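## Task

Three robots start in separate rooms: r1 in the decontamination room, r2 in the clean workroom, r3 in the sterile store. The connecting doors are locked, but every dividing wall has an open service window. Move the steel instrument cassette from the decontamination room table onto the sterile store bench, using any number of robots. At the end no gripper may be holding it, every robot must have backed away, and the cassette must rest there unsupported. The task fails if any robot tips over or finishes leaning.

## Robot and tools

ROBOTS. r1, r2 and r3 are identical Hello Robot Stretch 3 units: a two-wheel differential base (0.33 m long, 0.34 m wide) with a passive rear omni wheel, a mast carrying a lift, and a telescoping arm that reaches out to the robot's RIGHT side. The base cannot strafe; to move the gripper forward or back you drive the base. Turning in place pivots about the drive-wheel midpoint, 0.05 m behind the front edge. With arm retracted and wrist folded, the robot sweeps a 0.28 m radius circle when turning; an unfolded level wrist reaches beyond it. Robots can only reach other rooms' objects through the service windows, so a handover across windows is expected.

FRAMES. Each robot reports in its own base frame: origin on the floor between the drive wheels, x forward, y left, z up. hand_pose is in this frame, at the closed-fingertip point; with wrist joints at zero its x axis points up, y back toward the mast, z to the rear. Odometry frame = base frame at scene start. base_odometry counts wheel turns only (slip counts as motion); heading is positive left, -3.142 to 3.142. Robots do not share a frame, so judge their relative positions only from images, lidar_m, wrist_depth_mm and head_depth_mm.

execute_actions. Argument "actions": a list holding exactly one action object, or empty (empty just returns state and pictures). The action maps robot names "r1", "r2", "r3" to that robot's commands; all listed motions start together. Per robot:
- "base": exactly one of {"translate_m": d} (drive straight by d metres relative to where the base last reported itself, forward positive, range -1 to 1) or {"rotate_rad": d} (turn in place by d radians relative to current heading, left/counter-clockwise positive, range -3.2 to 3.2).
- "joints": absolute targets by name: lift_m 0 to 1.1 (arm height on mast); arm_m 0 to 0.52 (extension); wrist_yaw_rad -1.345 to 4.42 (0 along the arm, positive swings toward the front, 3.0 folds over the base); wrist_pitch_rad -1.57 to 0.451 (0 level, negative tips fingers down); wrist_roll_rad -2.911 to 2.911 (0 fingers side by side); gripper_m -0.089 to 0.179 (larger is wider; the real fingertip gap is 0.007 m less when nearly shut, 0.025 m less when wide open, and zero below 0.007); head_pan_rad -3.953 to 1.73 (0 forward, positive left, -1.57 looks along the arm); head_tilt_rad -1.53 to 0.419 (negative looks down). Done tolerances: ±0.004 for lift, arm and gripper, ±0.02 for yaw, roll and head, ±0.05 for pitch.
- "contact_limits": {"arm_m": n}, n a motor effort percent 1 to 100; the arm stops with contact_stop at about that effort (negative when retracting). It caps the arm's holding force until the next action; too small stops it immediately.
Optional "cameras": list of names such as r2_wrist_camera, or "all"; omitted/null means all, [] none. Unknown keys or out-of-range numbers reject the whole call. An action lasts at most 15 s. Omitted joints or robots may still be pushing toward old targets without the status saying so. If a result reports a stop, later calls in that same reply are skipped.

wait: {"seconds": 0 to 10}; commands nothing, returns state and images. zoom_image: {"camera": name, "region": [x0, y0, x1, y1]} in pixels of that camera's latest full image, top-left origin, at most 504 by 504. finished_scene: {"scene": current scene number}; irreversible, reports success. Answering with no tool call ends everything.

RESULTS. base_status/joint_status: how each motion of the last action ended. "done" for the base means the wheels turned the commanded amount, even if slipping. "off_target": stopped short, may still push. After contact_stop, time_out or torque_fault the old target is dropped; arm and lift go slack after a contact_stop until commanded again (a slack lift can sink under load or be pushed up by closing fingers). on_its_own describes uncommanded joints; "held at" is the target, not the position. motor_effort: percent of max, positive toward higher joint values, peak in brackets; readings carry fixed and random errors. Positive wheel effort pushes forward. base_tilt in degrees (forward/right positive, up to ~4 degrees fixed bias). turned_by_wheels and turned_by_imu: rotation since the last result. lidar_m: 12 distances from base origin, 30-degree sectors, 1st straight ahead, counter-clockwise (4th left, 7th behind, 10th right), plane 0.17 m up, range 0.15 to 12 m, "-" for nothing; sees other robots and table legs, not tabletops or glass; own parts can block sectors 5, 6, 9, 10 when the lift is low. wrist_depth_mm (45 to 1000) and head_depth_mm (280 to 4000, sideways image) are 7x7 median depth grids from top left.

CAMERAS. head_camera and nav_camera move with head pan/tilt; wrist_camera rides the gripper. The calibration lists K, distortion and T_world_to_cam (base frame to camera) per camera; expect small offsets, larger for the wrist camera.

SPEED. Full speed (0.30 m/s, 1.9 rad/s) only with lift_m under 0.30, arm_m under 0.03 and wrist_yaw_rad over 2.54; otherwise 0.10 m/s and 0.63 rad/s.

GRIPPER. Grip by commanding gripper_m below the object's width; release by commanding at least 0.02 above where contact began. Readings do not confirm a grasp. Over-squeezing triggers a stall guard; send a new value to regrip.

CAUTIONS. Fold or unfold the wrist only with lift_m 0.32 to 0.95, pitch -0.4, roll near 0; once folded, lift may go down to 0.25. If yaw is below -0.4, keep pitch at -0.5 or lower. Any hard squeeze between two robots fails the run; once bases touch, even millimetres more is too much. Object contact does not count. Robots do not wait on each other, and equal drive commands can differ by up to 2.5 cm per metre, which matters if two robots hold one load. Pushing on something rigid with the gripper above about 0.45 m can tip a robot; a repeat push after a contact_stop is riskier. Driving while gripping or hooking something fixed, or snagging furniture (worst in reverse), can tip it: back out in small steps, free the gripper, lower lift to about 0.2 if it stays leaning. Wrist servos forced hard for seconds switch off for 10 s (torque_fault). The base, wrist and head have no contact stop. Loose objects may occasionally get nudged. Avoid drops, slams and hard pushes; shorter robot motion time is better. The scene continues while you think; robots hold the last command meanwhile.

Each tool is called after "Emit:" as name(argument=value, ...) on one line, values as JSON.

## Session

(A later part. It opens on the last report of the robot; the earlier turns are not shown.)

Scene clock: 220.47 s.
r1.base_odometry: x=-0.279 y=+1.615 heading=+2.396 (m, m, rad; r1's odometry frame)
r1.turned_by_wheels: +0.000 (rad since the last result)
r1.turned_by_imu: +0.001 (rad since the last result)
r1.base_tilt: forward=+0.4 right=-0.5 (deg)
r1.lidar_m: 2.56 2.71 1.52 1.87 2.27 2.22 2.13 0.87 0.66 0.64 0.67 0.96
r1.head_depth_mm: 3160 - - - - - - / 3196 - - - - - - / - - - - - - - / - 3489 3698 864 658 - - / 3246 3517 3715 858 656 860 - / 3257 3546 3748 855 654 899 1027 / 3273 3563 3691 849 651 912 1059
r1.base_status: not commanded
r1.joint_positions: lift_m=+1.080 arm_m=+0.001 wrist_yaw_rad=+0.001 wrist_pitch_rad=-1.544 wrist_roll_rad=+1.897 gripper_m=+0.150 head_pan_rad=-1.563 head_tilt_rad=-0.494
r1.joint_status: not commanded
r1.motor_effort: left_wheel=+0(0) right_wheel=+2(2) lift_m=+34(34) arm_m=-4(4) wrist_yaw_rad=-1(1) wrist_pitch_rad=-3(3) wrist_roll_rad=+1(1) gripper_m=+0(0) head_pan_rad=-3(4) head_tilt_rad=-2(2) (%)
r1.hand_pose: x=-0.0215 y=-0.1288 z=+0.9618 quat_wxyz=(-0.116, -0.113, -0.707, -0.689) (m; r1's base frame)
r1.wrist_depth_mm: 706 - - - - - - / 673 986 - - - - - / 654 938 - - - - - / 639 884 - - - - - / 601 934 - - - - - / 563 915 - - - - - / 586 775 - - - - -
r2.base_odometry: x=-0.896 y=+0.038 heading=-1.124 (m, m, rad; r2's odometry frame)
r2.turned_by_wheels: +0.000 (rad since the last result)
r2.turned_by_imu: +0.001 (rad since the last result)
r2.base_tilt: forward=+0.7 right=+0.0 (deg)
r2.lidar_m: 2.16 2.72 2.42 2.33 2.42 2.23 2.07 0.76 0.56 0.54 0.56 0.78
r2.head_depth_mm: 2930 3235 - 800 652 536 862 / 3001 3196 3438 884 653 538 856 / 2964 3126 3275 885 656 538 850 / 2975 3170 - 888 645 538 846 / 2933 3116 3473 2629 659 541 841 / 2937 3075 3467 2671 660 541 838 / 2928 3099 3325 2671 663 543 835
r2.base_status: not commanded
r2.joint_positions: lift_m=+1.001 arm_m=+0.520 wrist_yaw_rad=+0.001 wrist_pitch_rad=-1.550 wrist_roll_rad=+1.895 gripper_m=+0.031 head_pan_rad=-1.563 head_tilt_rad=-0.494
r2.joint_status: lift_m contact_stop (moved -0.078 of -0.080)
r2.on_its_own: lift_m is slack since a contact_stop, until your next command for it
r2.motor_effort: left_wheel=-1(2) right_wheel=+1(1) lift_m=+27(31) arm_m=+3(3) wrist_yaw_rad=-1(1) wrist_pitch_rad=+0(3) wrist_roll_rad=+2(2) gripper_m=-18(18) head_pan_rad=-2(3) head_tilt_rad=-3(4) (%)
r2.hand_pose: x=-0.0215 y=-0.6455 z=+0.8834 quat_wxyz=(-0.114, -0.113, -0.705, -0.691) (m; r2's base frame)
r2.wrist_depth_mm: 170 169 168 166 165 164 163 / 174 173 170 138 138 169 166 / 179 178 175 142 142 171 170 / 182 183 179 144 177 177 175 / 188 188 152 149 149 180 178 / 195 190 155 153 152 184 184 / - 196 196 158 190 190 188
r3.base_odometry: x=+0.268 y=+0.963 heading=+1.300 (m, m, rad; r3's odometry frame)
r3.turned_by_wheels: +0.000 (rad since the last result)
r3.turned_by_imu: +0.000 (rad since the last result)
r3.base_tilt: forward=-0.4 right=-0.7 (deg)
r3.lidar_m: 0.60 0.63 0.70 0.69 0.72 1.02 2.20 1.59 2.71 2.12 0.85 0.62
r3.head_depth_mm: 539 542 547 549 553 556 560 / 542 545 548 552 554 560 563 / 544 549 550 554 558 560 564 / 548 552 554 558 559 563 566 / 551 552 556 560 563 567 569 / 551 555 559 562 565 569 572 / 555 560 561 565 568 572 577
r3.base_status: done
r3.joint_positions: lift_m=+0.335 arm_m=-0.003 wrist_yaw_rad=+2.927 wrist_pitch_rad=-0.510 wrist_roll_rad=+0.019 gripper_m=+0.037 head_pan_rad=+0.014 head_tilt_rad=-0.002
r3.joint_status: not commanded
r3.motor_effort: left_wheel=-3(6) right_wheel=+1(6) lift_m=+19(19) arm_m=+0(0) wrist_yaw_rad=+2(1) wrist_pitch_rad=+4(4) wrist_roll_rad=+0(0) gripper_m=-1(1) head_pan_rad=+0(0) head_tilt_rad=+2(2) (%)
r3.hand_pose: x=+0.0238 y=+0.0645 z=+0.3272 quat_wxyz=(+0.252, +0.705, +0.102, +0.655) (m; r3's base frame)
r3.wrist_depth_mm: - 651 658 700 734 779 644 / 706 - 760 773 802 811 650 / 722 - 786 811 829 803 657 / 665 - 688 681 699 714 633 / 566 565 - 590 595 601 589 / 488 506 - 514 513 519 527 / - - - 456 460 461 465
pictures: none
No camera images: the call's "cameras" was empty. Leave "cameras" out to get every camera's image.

Emit:
execute_actions(actions=[{"r2":{"joints":{"gripper_m":0.15}},"r3":{"base":{"rotate_rad":1.57}}}], cameras=[])

Emit:
execute_actions(actions=[{"r2":{"joints":{"lift_m":1.08}},"r3":{"base":{"translate_m":-1.0},"joints":{"lift_m":0.9,"wrist_pitch_rad":-0.4}}}], cameras=[])

Emit:
execute_actions(actions=[{"r2":{"joints":{"arm_m":0}},"r3":{"base":{"translate_m":-0.5},"joints":{"wrist_yaw_rad":0,"head_pan_rad":-1.57,"head_tilt_rad":-0.5}}}], cameras=[])

Emit:
execute_actions(actions=[{"r3":{"joints":{"lift_m":1.08,"wrist_pitch_rad":-1.55,"wrist_roll_rad":1.9,"gripper_m":0.15,"arm_m":0.45}}}], cameras=["r3_wrist_camera","r3_nav_camera"])

Scene clock: 228.87 s.
r1.base_odometry: x=-0.279 y=+1.615 heading=+2.396 (m, m, rad; r1's odometry frame)
r1.turned_by_wheels: +0.000 (rad since the last result)
r1.turned_by_imu: +0.000 (rad since the last result)
r1.base_tilt: forward=+0.4 right=-0.5 (deg)
r1.lidar_m: 2.57 2.71 1.52 1.88 2.28 2.23 2.13 0.86 0.66 0.64 0.67 0.95
r1.head_depth_mm: 3169 - - - - - - / 3228 - - - - - - / - - - - - - - / - 3533 3681 863 657 - - / 3284 3506 3715 858 656 859 - / 3237 3516 3719 854 653 899 1028 / 3224 3610 3681 849 650 910 1063
r1.base_status: not commanded
r1.joint_positions: lift_m=+1.080 arm_m=+0.001 wrist_yaw_rad=+0.001 wrist_pitch_rad=-1.544 wrist_roll_rad=+1.897 gripper_m=+0.150 head_pan_rad=-1.563 head_tilt_rad=-0.494
r1.joint_status: not commanded
r1.motor_effort: left_wheel=-1(1) right_wheel=+1(1) lift_m=+34(34) arm_m=-4(4) wrist_yaw_rad=-2(1) wrist_pitch_rad=-3(3) wrist_roll_rad=+1(1) gripper_m=+0(1) head_pan_rad=-4(4) head_tilt_rad=-2(2) (%)
r1.hand_pose: x=-0.0215 y=-0.1288 z=+0.9618 quat_wxyz=(-0.116, -0.113, -0.707, -0.689) (m; r1's base frame)
r1.wrist_depth_mm: 694 - - - - - - / 687 990 - - - - - / 650 962 - - - - - / 626 894 - - - - - / 599 949 - - - - - / 556 926 - - - - - / 573 772 - - - - -
r2.base_odometry: x=-0.896 y=+0.038 heading=-1.124 (m, m, rad; r2's odometry frame)
r2.turned_by_wheels: +0.000 (rad since the last result)
r2.turned_by_imu: +0.000 (rad since the last result)
r2.base_tilt: forward=+0.8 right=-0.1 (deg)
r2.lidar_m: 2.16 2.72 2.42 2.33 2.43 2.23 2.07 0.76 0.56 0.54 0.56 0.78
r2.head_depth_mm: 2991 3234 - 801 653 536 860 / 2939 3225 3489 881 653 537 856 / 2970 3109 3292 883 655 538 852 / 2935 3143 - 885 636 539 848 / 2934 3144 3450 2642 659 540 843 / 2925 3136 3423 2662 661 541 838 / 2919 3100 3287 2650 661 542 836
r2.base_status: not commanded
r2.joint_positions: lift_m=+1.001 arm_m=+0.520 wrist_yaw_rad=+0.001 wrist_pitch_rad=-1.541 wrist_roll_rad=+1.895 gripper_m=+0.150 head_pan_rad=-1.563 head_tilt_rad=-0.494
r2.joint_status: all done
r2.on_its_own: lift_m is slack since a contact_stop, until your next command for it
r2.motor_effort: left_wheel=-2(3) right_wheel=+1(3) lift_m=+26(27) arm_m=+1(3) wrist_yaw_rad=-1(1) wrist_pitch_rad=-5(10) wrist_roll_rad=+2(2) gripper_m=+0(86) head_pan_rad=-3(3) head_tilt_rad=-4(4) (%)
r2.hand_pose: x=-0.0215 y=-0.6480 z=+0.8833 quat_wxyz=(-0.115, -0.112, -0.708, -0.688) (m; r2's base frame)
r2.wrist_depth_mm: 171 168 166 165 165 162 161 / 175 172 170 138 138 166 164 / 180 178 174 142 142 170 168 / 183 180 179 145 146 174 173 / 190 186 183 149 149 179 177 / 193 - 190 153 183 - 182 / - 199 194 157 187 190 186
r3.base_odometry: x=+0.268 y=+0.963 heading=+2.870 (m, m, rad; r3's odometry frame)
r3.turned_by_wheels: +1.570 (rad since the last result)
r3.turned_by_imu: +1.596 (rad since the last result)
r3.base_tilt: forward=-0.5 right=-0.7 (deg)
r3.lidar_m: 0.69 0.72 1.02 2.20 2.31 2.71 2.11 0.85 0.62 0.60 0.63 0.70
r3.head_depth_mm: 623 626 629 633 637 642 643 / 625 630 631 637 640 644 647 / 628 631 635 639 643 648 651 / 634 635 639 642 646 652 654 / 634 638 642 646 651 653 657 / 638 641 644 651 654 659 661 / 641 643 647 652 657 661 665
r3.base_status: done
r3.joint_positions: lift_m=+0.335 arm_m=-0.003 wrist_yaw_rad=+2.927 wrist_pitch_rad=-0.510 wrist_roll_rad=+0.019 gripper_m=+0.037 head_pan_rad=+0.014 head_tilt_rad=-0.002
r3.joint_status: not commanded
r3.motor_effort: left_wheel=-2(10) right_wheel=+2(6) lift_m=+19(19) arm_m=+0(0) wrist_yaw_rad=+1(1) wrist_pitch_rad=+4(4) wrist_roll_rad=+0(0) gripper_m=-1(1) head_pan_rad=+0(0) head_tilt_rad=+2(2) (%)
r3.hand_pose: x=+0.0238 y=+0.0645 z=+0.3272 quat_wxyz=(+0.252, +0.705, +0.102, +0.655) (m; r3's base frame)
r3.wrist_depth_mm: - - - - - 986 706 / 967 - - - - 983 703 / 783 - 804 818 846 821 725 / 663 - 670 689 699 707 696 / 571 567 - 590 604 615 620 / 496 520 - 511 517 527 533 / - - - 457 461 465 472
pictures: none
No camera images: the call's "cameras" was empty. Leave "cameras" out to get every camera's image.

Scene clock: 240.17 s.
r1.base_odometry: x=-0.279 y=+1.615 heading=+2.396 (m, m, rad; r1's odometry frame)
r1.turned_by_wheels: +0.000 (rad since the last result)
r1.turned_by_imu: +0.001 (rad since the last result)
r1.base_tilt: forward=+0.4 right=-0.5 (deg)
r1.lidar_m: 2.57 2.70 1.51 1.87 2.28 2.23 2.13 0.87 0.66 0.64 0.67 0.95
r1.head_depth_mm: 3145 - - - - - - / 3182 - - - - - - / 3270 - - - - - - / - 3572 3672 862 658 - - / 3269 3530 3719 858 655 859 - / 3272 3540 3780 854 653 902 1026 / 3302 3581 3727 849 650 909 1060
r1.base_status: not commanded
r1.joint_positions: lift_m=+1.080 arm_m=+0.001 wrist_yaw_rad=+0.001 wrist_pitch_rad=-1.544 wrist_roll_rad=+1.897 gripper_m=+0.150 head_pan_rad=-1.563 head_tilt_rad=-0.494
r1.joint_status: not commanded
r1.motor_effort: left_wheel=-1(1) right_wheel=+1(1) lift_m=+34(34) arm_m=-4(4) wrist_yaw_rad=-1(1) wrist_pitch_rad=-2(3) wrist_roll_rad=+1(1) gripper_m=+0(1) head_pan_rad=-4(3) head_tilt_rad=-2(2) (%)
r1.hand_pose: x=-0.0215 y=-0.1288 z=+0.9618 quat_wxyz=(-0.116, -0.113, -0.707, -0.689) (m; r1's base frame)
r1.wrist_depth_mm: 714 - - - - - - / 679 973 - - - - - / 653 928 - - - - - / 636 872 - - - - - / 607 915 - - - - - / 559 898 - - - - - / 594 752 - - - - -
r2.base_odometry: x=-0.896 y=+0.038 heading=-1.124 (m, m, rad; r2's odometry frame)
r2.turned_by_wheels: +0.000 (rad since the last result)
r2.turned_by_imu: +0.001 (rad since the last result)
r2.base_tilt: forward=+0.8 right=+0.0 (deg)
r2.lidar_m: 2.16 2.72 2.41 2.33 2.43 2.24 2.07 0.76 0.56 0.54 0.56 0.78
r2.head_depth_mm: 1127 1094 3423 878 654 535 864 / 2951 1198 3482 880 652 536 859 / 2915 2687 3303 883 653 538 853 / 2913 - - 883 657 538 848 / 2954 3116 3406 2616 660 541 841 / 2929 3120 3369 2655 660 540 838 / 2919 3098 3335 2632 661 542 834
r2.base_status: not commanded
r2.joint_positions: lift_m=+1.080 arm_m=+0.520 wrist_yaw_rad=+0.001 wrist_pitch_rad=-1.541 wrist_roll_rad=+1.895 gripper_m=+0.150 head_pan_rad=-1.563 head_tilt_rad=-0.494
r2.joint_status: all done
r2.motor_effort: left_wheel=-2(0) right_wheel=+1(1) lift_m=+33(35) arm_m=+2(1) wrist_yaw_rad=-1(1) wrist_pitch_rad=-5(6) wrist_roll_rad=+2(2) gripper_m=-1(0) head_pan_rad=-3(3) head_tilt_rad=-4(4) (%)
r2.hand_pose: x=-0.0215 y=-0.6479 z=+0.9616 quat_wxyz=(-0.115, -0.112, -0.708, -0.688) (m; r2's base frame)
r2.wrist_depth_mm: 247 244 241 239 236 236 234 / 816 252 248 244 243 241 239 / - 257 256 219 250 249 244 / - 264 262 226 255 251 252 / - 272 267 228 263 260 259 / - - 276 239 270 - 265 / - - 283 245 276 278 270
r3.base_odometry: x=+1.231 y=+0.695 heading=+2.870 (m, m, rad; r3's odometry frame)
r3.turned_by_wheels: +0.000 (rad since the last result)
r3.turned_by_imu: +0.002 (rad since the last result)
r3.base_tilt: forward=-0.4 right=-0.7 (deg)
r3.lidar_m: 1.69 1.78 2.31 1.30 1.91 1.93 1.96 0.79 0.60 0.58 0.61 0.83
r3.head_depth_mm: 1594 1607 1614 1620 1631 1631 1655 / 1616 1614 1622 1628 1644 1662 1658 / 1602 1601 1637 1621 1641 1664 1662 / 1612 1636 1626 1653 1658 1652 1690 / 1639 1639 1644 1670 1668 1678 1689 / 1635 1659 1655 1661 1681 1676 1703 / 1640 1657 1668 1679 1686 1688 1698
r3.base_status: done
r3.joint_positions: lift_m=+0.900 arm_m=-0.003 wrist_yaw_rad=+2.927 wrist_pitch_rad=-0.421 wrist_roll_rad=+0.019 gripper_m=+0.037 head_pan_rad=+0.014 head_tilt_rad=-0.002
r3.joint_status: all done
r3.motor_effort: left_wheel=-2(10) right_wheel=+2(1) lift_m=+23(23) arm_m=+0(0) wrist_yaw_rad=+0(0) wrist_pitch_rad=+5(5) wrist_roll_rad=+0(0) gripper_m=-1(1) head_pan_rad=+0(0) head_tilt_rad=+3(3) (%)
r3.hand_pose: x=+0.0264 y=+0.0765 z=+0.9117 quat_wxyz=(+0.222, +0.709, +0.071, +0.665) (m; r3's base frame)
r3.wrist_depth_mm: - - - - - - - / - - - - - - - / - - - - - - - / - - - - - - - / - - - - - - - / - - - - - - - / - - - - - - -
pictures: none
No camera images: the call's "cameras" was empty. Leave "cameras" out to get every camera's image.

Scene clock: 246.53 s.
r1.base_odometry: x=-0.279 y=+1.615 heading=+2.396 (m, m, rad; r1's odometry frame)
r1.turned_by_wheels: +0.000 (rad since the last result)
r1.turned_by_imu: +0.000 (rad since the last result)
r1.base_tilt: forward=+0.4 right=-0.6 (deg)
r1.lidar_m: 2.56 2.69 1.52 1.87 2.28 2.22 2.13 0.86 0.66 0.64 0.67 0.95
r1.head_depth_mm: 3151 - - - - - - / 3183 - - - - - - / 2846 - - - - - - / - 3572 3708 862 658 - - / 3273 3503 3689 857 655 861 - / 3253 3508 3740 854 653 901 1025 / 3241 3530 3710 851 652 912 1059
r1.base_status: not commanded
r1.joint_positions: lift_m=+1.080 arm_m=+0.001 wrist_yaw_rad=+0.001 wrist_pitch_rad=-1.544 wrist_roll_rad=+1.897 gripper_m=+0.150 head_pan_rad=-1.563 head_tilt_rad=-0.494
r1.joint_status: not commanded
r1.motor_effort: left_wheel=-1(1) right_wheel=+1(2) lift_m=+34(34) arm_m=-4(4) wrist_yaw_rad=-1(1) wrist_pitch_rad=-3(3) wrist_roll_rad=+1(1) gripper_m=+0(0) head_pan_rad=-4(4) head_tilt_rad=-1(2) (%)
r1.hand_pose: x=-0.0215 y=-0.1288 z=+0.9618 quat_wxyz=(-0.116, -0.113, -0.707, -0.689) (m; r1's base frame)
r1.wrist_depth_mm: 706 - - - - - - / 678 981 - - - - - / 652 929 - - - - - / 622 886 - - - - - / 602 960 - - - - - / 551 893 - - - - - / 573 744 - - - - -
r2.base_odometry: x=-0.896 y=+0.038 heading=-1.124 (m, m, rad; r2's odometry frame)
r2.turned_by_wheels: +0.000 (rad since the last result)
r2.turned_by_imu: +0.000 (rad since the last result)
r2.base_tilt: forward=+0.6 right=+0.0 (deg)
r2.lidar_m: 2.15 2.72 2.41 2.33 2.43 2.24 2.07 0.76 0.56 0.54 0.56 0.78
r2.head_depth_mm: 2952 3122 - - - - - / 2978 3174 - - - - - / 2974 3159 - - - - - / 2868 3152 3263 865 657 547 - / 1100 1176 1357 1448 660 540 - / 2926 1167 3435 2626 661 540 838 / 2925 3122 3335 2662 663 541 833
r2.base_status: not commanded
r2.joint_positions: lift_m=+1.080 arm_m=+0.000 wrist_yaw_rad=+0.001 wrist_pitch_rad=-1.542 wrist_roll_rad=+1.895 gripper_m=+0.150 head_pan_rad=-1.563 head_tilt_rad=-0.494
r2.joint_status: all done
r2.motor_effort: left_wheel=-1(2) right_wheel=+1(0) lift_m=+31(31) arm_m=-3(3) wrist_yaw_rad=-1(0) wrist_pitch_rad=-5(5) wrist_roll_rad=+2(2) gripper_m=+0(0) head_pan_rad=-3(3) head_tilt_rad=-3(3) (%)
r2.hand_pose: x=-0.0215 y=-0.1282 z=+0.9617 quat_wxyz=(-0.115, -0.112, -0.708, -0.688) (m; r2's base frame)
r2.wrist_depth_mm: 606 945 - - - - - / 567 828 - - - - - / 536 782 - - - - - / 508 711 - - - - - / 402 627 - - - - - / 299 - - - - - - / 291 600 936 - - - -
r3.base_odometry: x=+1.713 y=+0.560 heading=+2.869 (m, m, rad; r3's odometry frame)
r3.turned_by_wheels: +0.000 (rad since the last result)
r3.turned_by_imu: +0.001 (rad since the last result)
r3.base_tilt: forward=-0.4 right=-0.7 (deg)
r3.lidar_m: 2.19 2.31 1.42 1.98 2.08 2.64 1.88 0.76 0.57 0.56 0.58 0.83
r3.head_depth_mm: 3038 3307 3497 848 638 541 - / 3084 3348 3540 851 641 545 - / - 3413 3540 862 625 - - / 1048 1110 3368 871 630 570 895 / 1088 3349 3603 878 655 555 898 / 2955 3353 3590 889 662 559 898 / 3039 3261 3528 897 668 563 907
r3.base_status: done
r3.joint_positions: lift_m=+0.900 arm_m=-0.003 wrist_yaw_rad=+0.002 wrist_pitch_rad=-0.421 wrist_roll_rad=+0.019 gripper_m=+0.037 head_pan_rad=-1.563 head_tilt_rad=-0.493
r3.joint_status: all done
r3.motor_effort: left_wheel=-2(11) right_wheel=+2(2) lift_m=+23(23) arm_m=+0(0) wrist_yaw_rad=-2(3) wrist_pitch_rad=+6(6) wrist_roll_rad=+0(0) gripper_m=-1(1) head_pan_rad=-2(34) head_tilt_rad=-4(42) (%)
r3.hand_pose: x=-0.0211 y=-0.3664 z=+0.9117 quat_wxyz=(+0.685, +0.147, -0.698, -0.149) (m; r3's base frame)
r3.wrist_depth_mm: - - - - - - - / 409 452 376 481 494 506 526 / 338 340 333 317 349 368 379 / 265 271 278 281 285 290 298 / 238 233 238 233 238 240 244 / 521 498 534 499 235 230 225 / 609 611 581 562 545 519 515
pictures: none
No camera images: the call's "cameras" was empty. Leave "cameras" out to get every camera's image.

Scene clock: 251.03 s.
r1.base_odometry: x=-0.279 y=+1.615 heading=+2.396 (m, m, rad; r1's odometry frame)
r1.turned_by_wheels: +0.000 (rad since the last result)
r1.turned_by_imu: +0.000 (rad since the last result)
r1.base_tilt: forward=+0.4 right=-0.6 (deg)
r1.lidar_m: 2.57 2.70 1.52 1.87 2.28 2.22 2.13 0.87 0.65 0.64 0.67 0.95
r1.head_depth_mm: 3160 - - - - - - / 3173 - - - - - - / 2844 - - - - - - / - 3527 3717 864 656 - - / 3266 3511 3691 857 656 859 - / 3253 3566 3742 855 651 903 1026 / 3297 3557 3641 848 651 910 1061
r1.base_status: not commanded
r1.joint_positions: lift_m=+1.080 arm_m=+0.001 wrist_yaw_rad=+0.001 wrist_pitch_rad=-1.544 wrist_roll_rad=+1.897 gripper_m=+0.150 head_pan_rad=-1.563 head_tilt_rad=-0.494
r1.joint_status: not commanded
r1.motor_effort: left_wheel=-1(1) right_wheel=+2(1) lift_m=+34(34) arm_m=-4(3) wrist_yaw_rad=-1(1) wrist_pitch_rad=-3(3) wrist_roll_rad=+1(1) gripper_m=+0(0) head_pan_rad=-4(4) head_tilt_rad=-3(2) (%)
r1.hand_pose: x=-0.0215 y=-0.1288 z=+0.9618 quat_wxyz=(-0.116, -0.113, -0.707, -0.689) (m; r1's base frame)
r1.wrist_depth_mm: 698 - - - - - - / 675 963 - - - - - / 653 908 - - - - - / 626 880 - - - - - / 610 917 - - - - - / 537 906 - - - - - / 591 738 - - - - -
r2.base_odometry: x=-0.896 y=+0.038 heading=-1.124 (m, m, rad; r2's odometry frame)
r2.turned_by_wheels: +0.000 (rad since the last result)
r2.turned_by_imu: +0.000 (rad since the last result)
r2.base_tilt: forward=+0.7 right=-0.1 (deg)
r2.lidar_m: 2.16 2.71 2.42 2.34 2.44 2.24 2.07 0.77 0.56 0.54 0.56 0.77
r2.head_depth_mm: 2992 3130 - - - - - / 2974 3140 - - - - - / 2942 3134 - - - - - / 2884 3154 625 798 657 548 - / 1017 523 616 811 659 540 - / 1065 2746 3345 2670 662 541 836 / 2887 3088 3309 2649 664 544 834
r2.base_status: not commanded
r2.joint_positions: lift_m=+1.080 arm_m=+0.000 wrist_yaw_rad=+0.001 wrist_pitch_rad=-1.542 wrist_roll_rad=+1.895 gripper_m=+0.150 head_pan_rad=-1.563 head_tilt_rad=-0.494
r2.joint_status: not commanded
r2.motor_effort: left_wheel=-2(2) right_wheel=+1(1) lift_m=+32(31) arm_m=-3(3) wrist_yaw_rad=+0(1) wrist_pitch_rad=-5(5) wrist_roll_rad=+2(2) gripper_m=-1(1) head_pan_rad=-3(3) head_tilt_rad=-4(3) (%)
r2.hand_pose: x=-0.0215 y=-0.1282 z=+0.9617 quat_wxyz=(-0.115, -0.112, -0.708, -0.688) (m; r2's base frame)
r2.wrist_depth_mm: 608 943 - - - - - / 580 823 - - - - - / 548 795 - - - - - / 510 721 - - - - - / 404 627 - - - - - / 300 - - - - - - / 290 598 914 - - - -
r3.base_odometry: x=+1.713 y=+0.560 heading=+2.869 (m, m, rad; r3's odometry frame)
r3.turned_by_wheels: +0.000 (rad since the last result)
r3.turned_by_imu: +0.001 (rad since the last result)
r3.base_tilt: forward=-0.5 right=-0.8 (deg)
r3.lidar_m: 2.19 2.31 1.42 1.97 2.08 2.66 1.88 0.76 0.57 0.56 0.59 0.83
r3.head_depth_mm: 2942 3339 3564 848 637 558 884 / 2925 3298 3495 854 643 547 887 / - 3449 3418 826 622 548 892 / 1035 972 1393 870 630 551 896 / 1080 3343 3599 875 655 555 900 / 3003 3397 3643 887 661 558 900 / 3052 3308 3594 897 667 562 903
r3.base_status: not commanded
r3.joint_positions: lift_m=+1.080 arm_m=+0.450 wrist_yaw_rad=+0.000 wrist_pitch_rad=-1.541 wrist_roll_rad=+1.896 gripper_m=+0.150 head_pan_rad=-1.563 head_tilt_rad=-0.494
r3.joint_status: all done
r3.motor_effort: left_wheel=-2(3) right_wheel=+2(1) lift_m=+23(25) arm_m=+3(3) wrist_yaw_rad=+0(2) wrist_pitch_rad=-2(4) wrist_roll_rad=+3(3) gripper_m=-1(95) head_pan_rad=-2(2) head_tilt_rad=-3(5) (%)
r3.hand_pose: x=-0.0215 y=-0.5779 z=+0.9616 quat_wxyz=(-0.116, -0.113, -0.708, -0.688) (m; r3's base frame)
r3.wrist_depth_mm: 240 238 237 238 237 233 - / 248 247 245 246 245 242 - / 253 254 254 219 249 251 - / 265 262 261 228 257 259 - / 273 269 268 234 266 265 - / - 280 277 242 276 - - / 295 290 288 255 286 287 -
pictures: r3_nav_camera (sideways: a quarter turn counterclockwise sets it upright), r3_wrist_camera
camera_calibration (this result's frames):
r3_nav_camera: T_world_to_cam=[[0.0113336, -0.476199, 0.879265, -1.10248], [-0.999918, -0.010593, 0.00715179, 0.0487736], [0.00590836, -0.879274, -0.47628, 0.577633], [0, 0, 0, 1]] pos_world=[0.0578518, -0.0165845, 1.24414]
r3_wrist_camera: T_world_to_cam=[[0.289135, 0.957151, -0.0162319, 0.566586], [0.934939, -0.278702, 0.219576, -0.330006], [0.205644, -0.0786631, -0.97546, 1.06011], [0, 0, 0, 1]] pos_world=[-0.073289, -0.55089, 1.11575]
Images, in order (width x height): r3_nav_camera 672x504, r3_wrist_camera 644x364.

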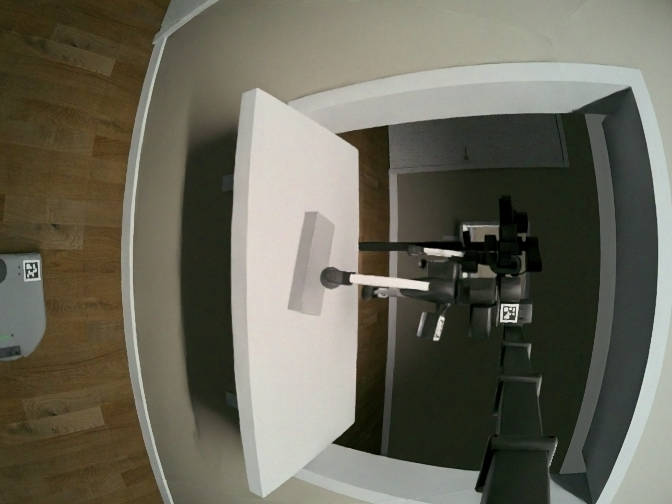

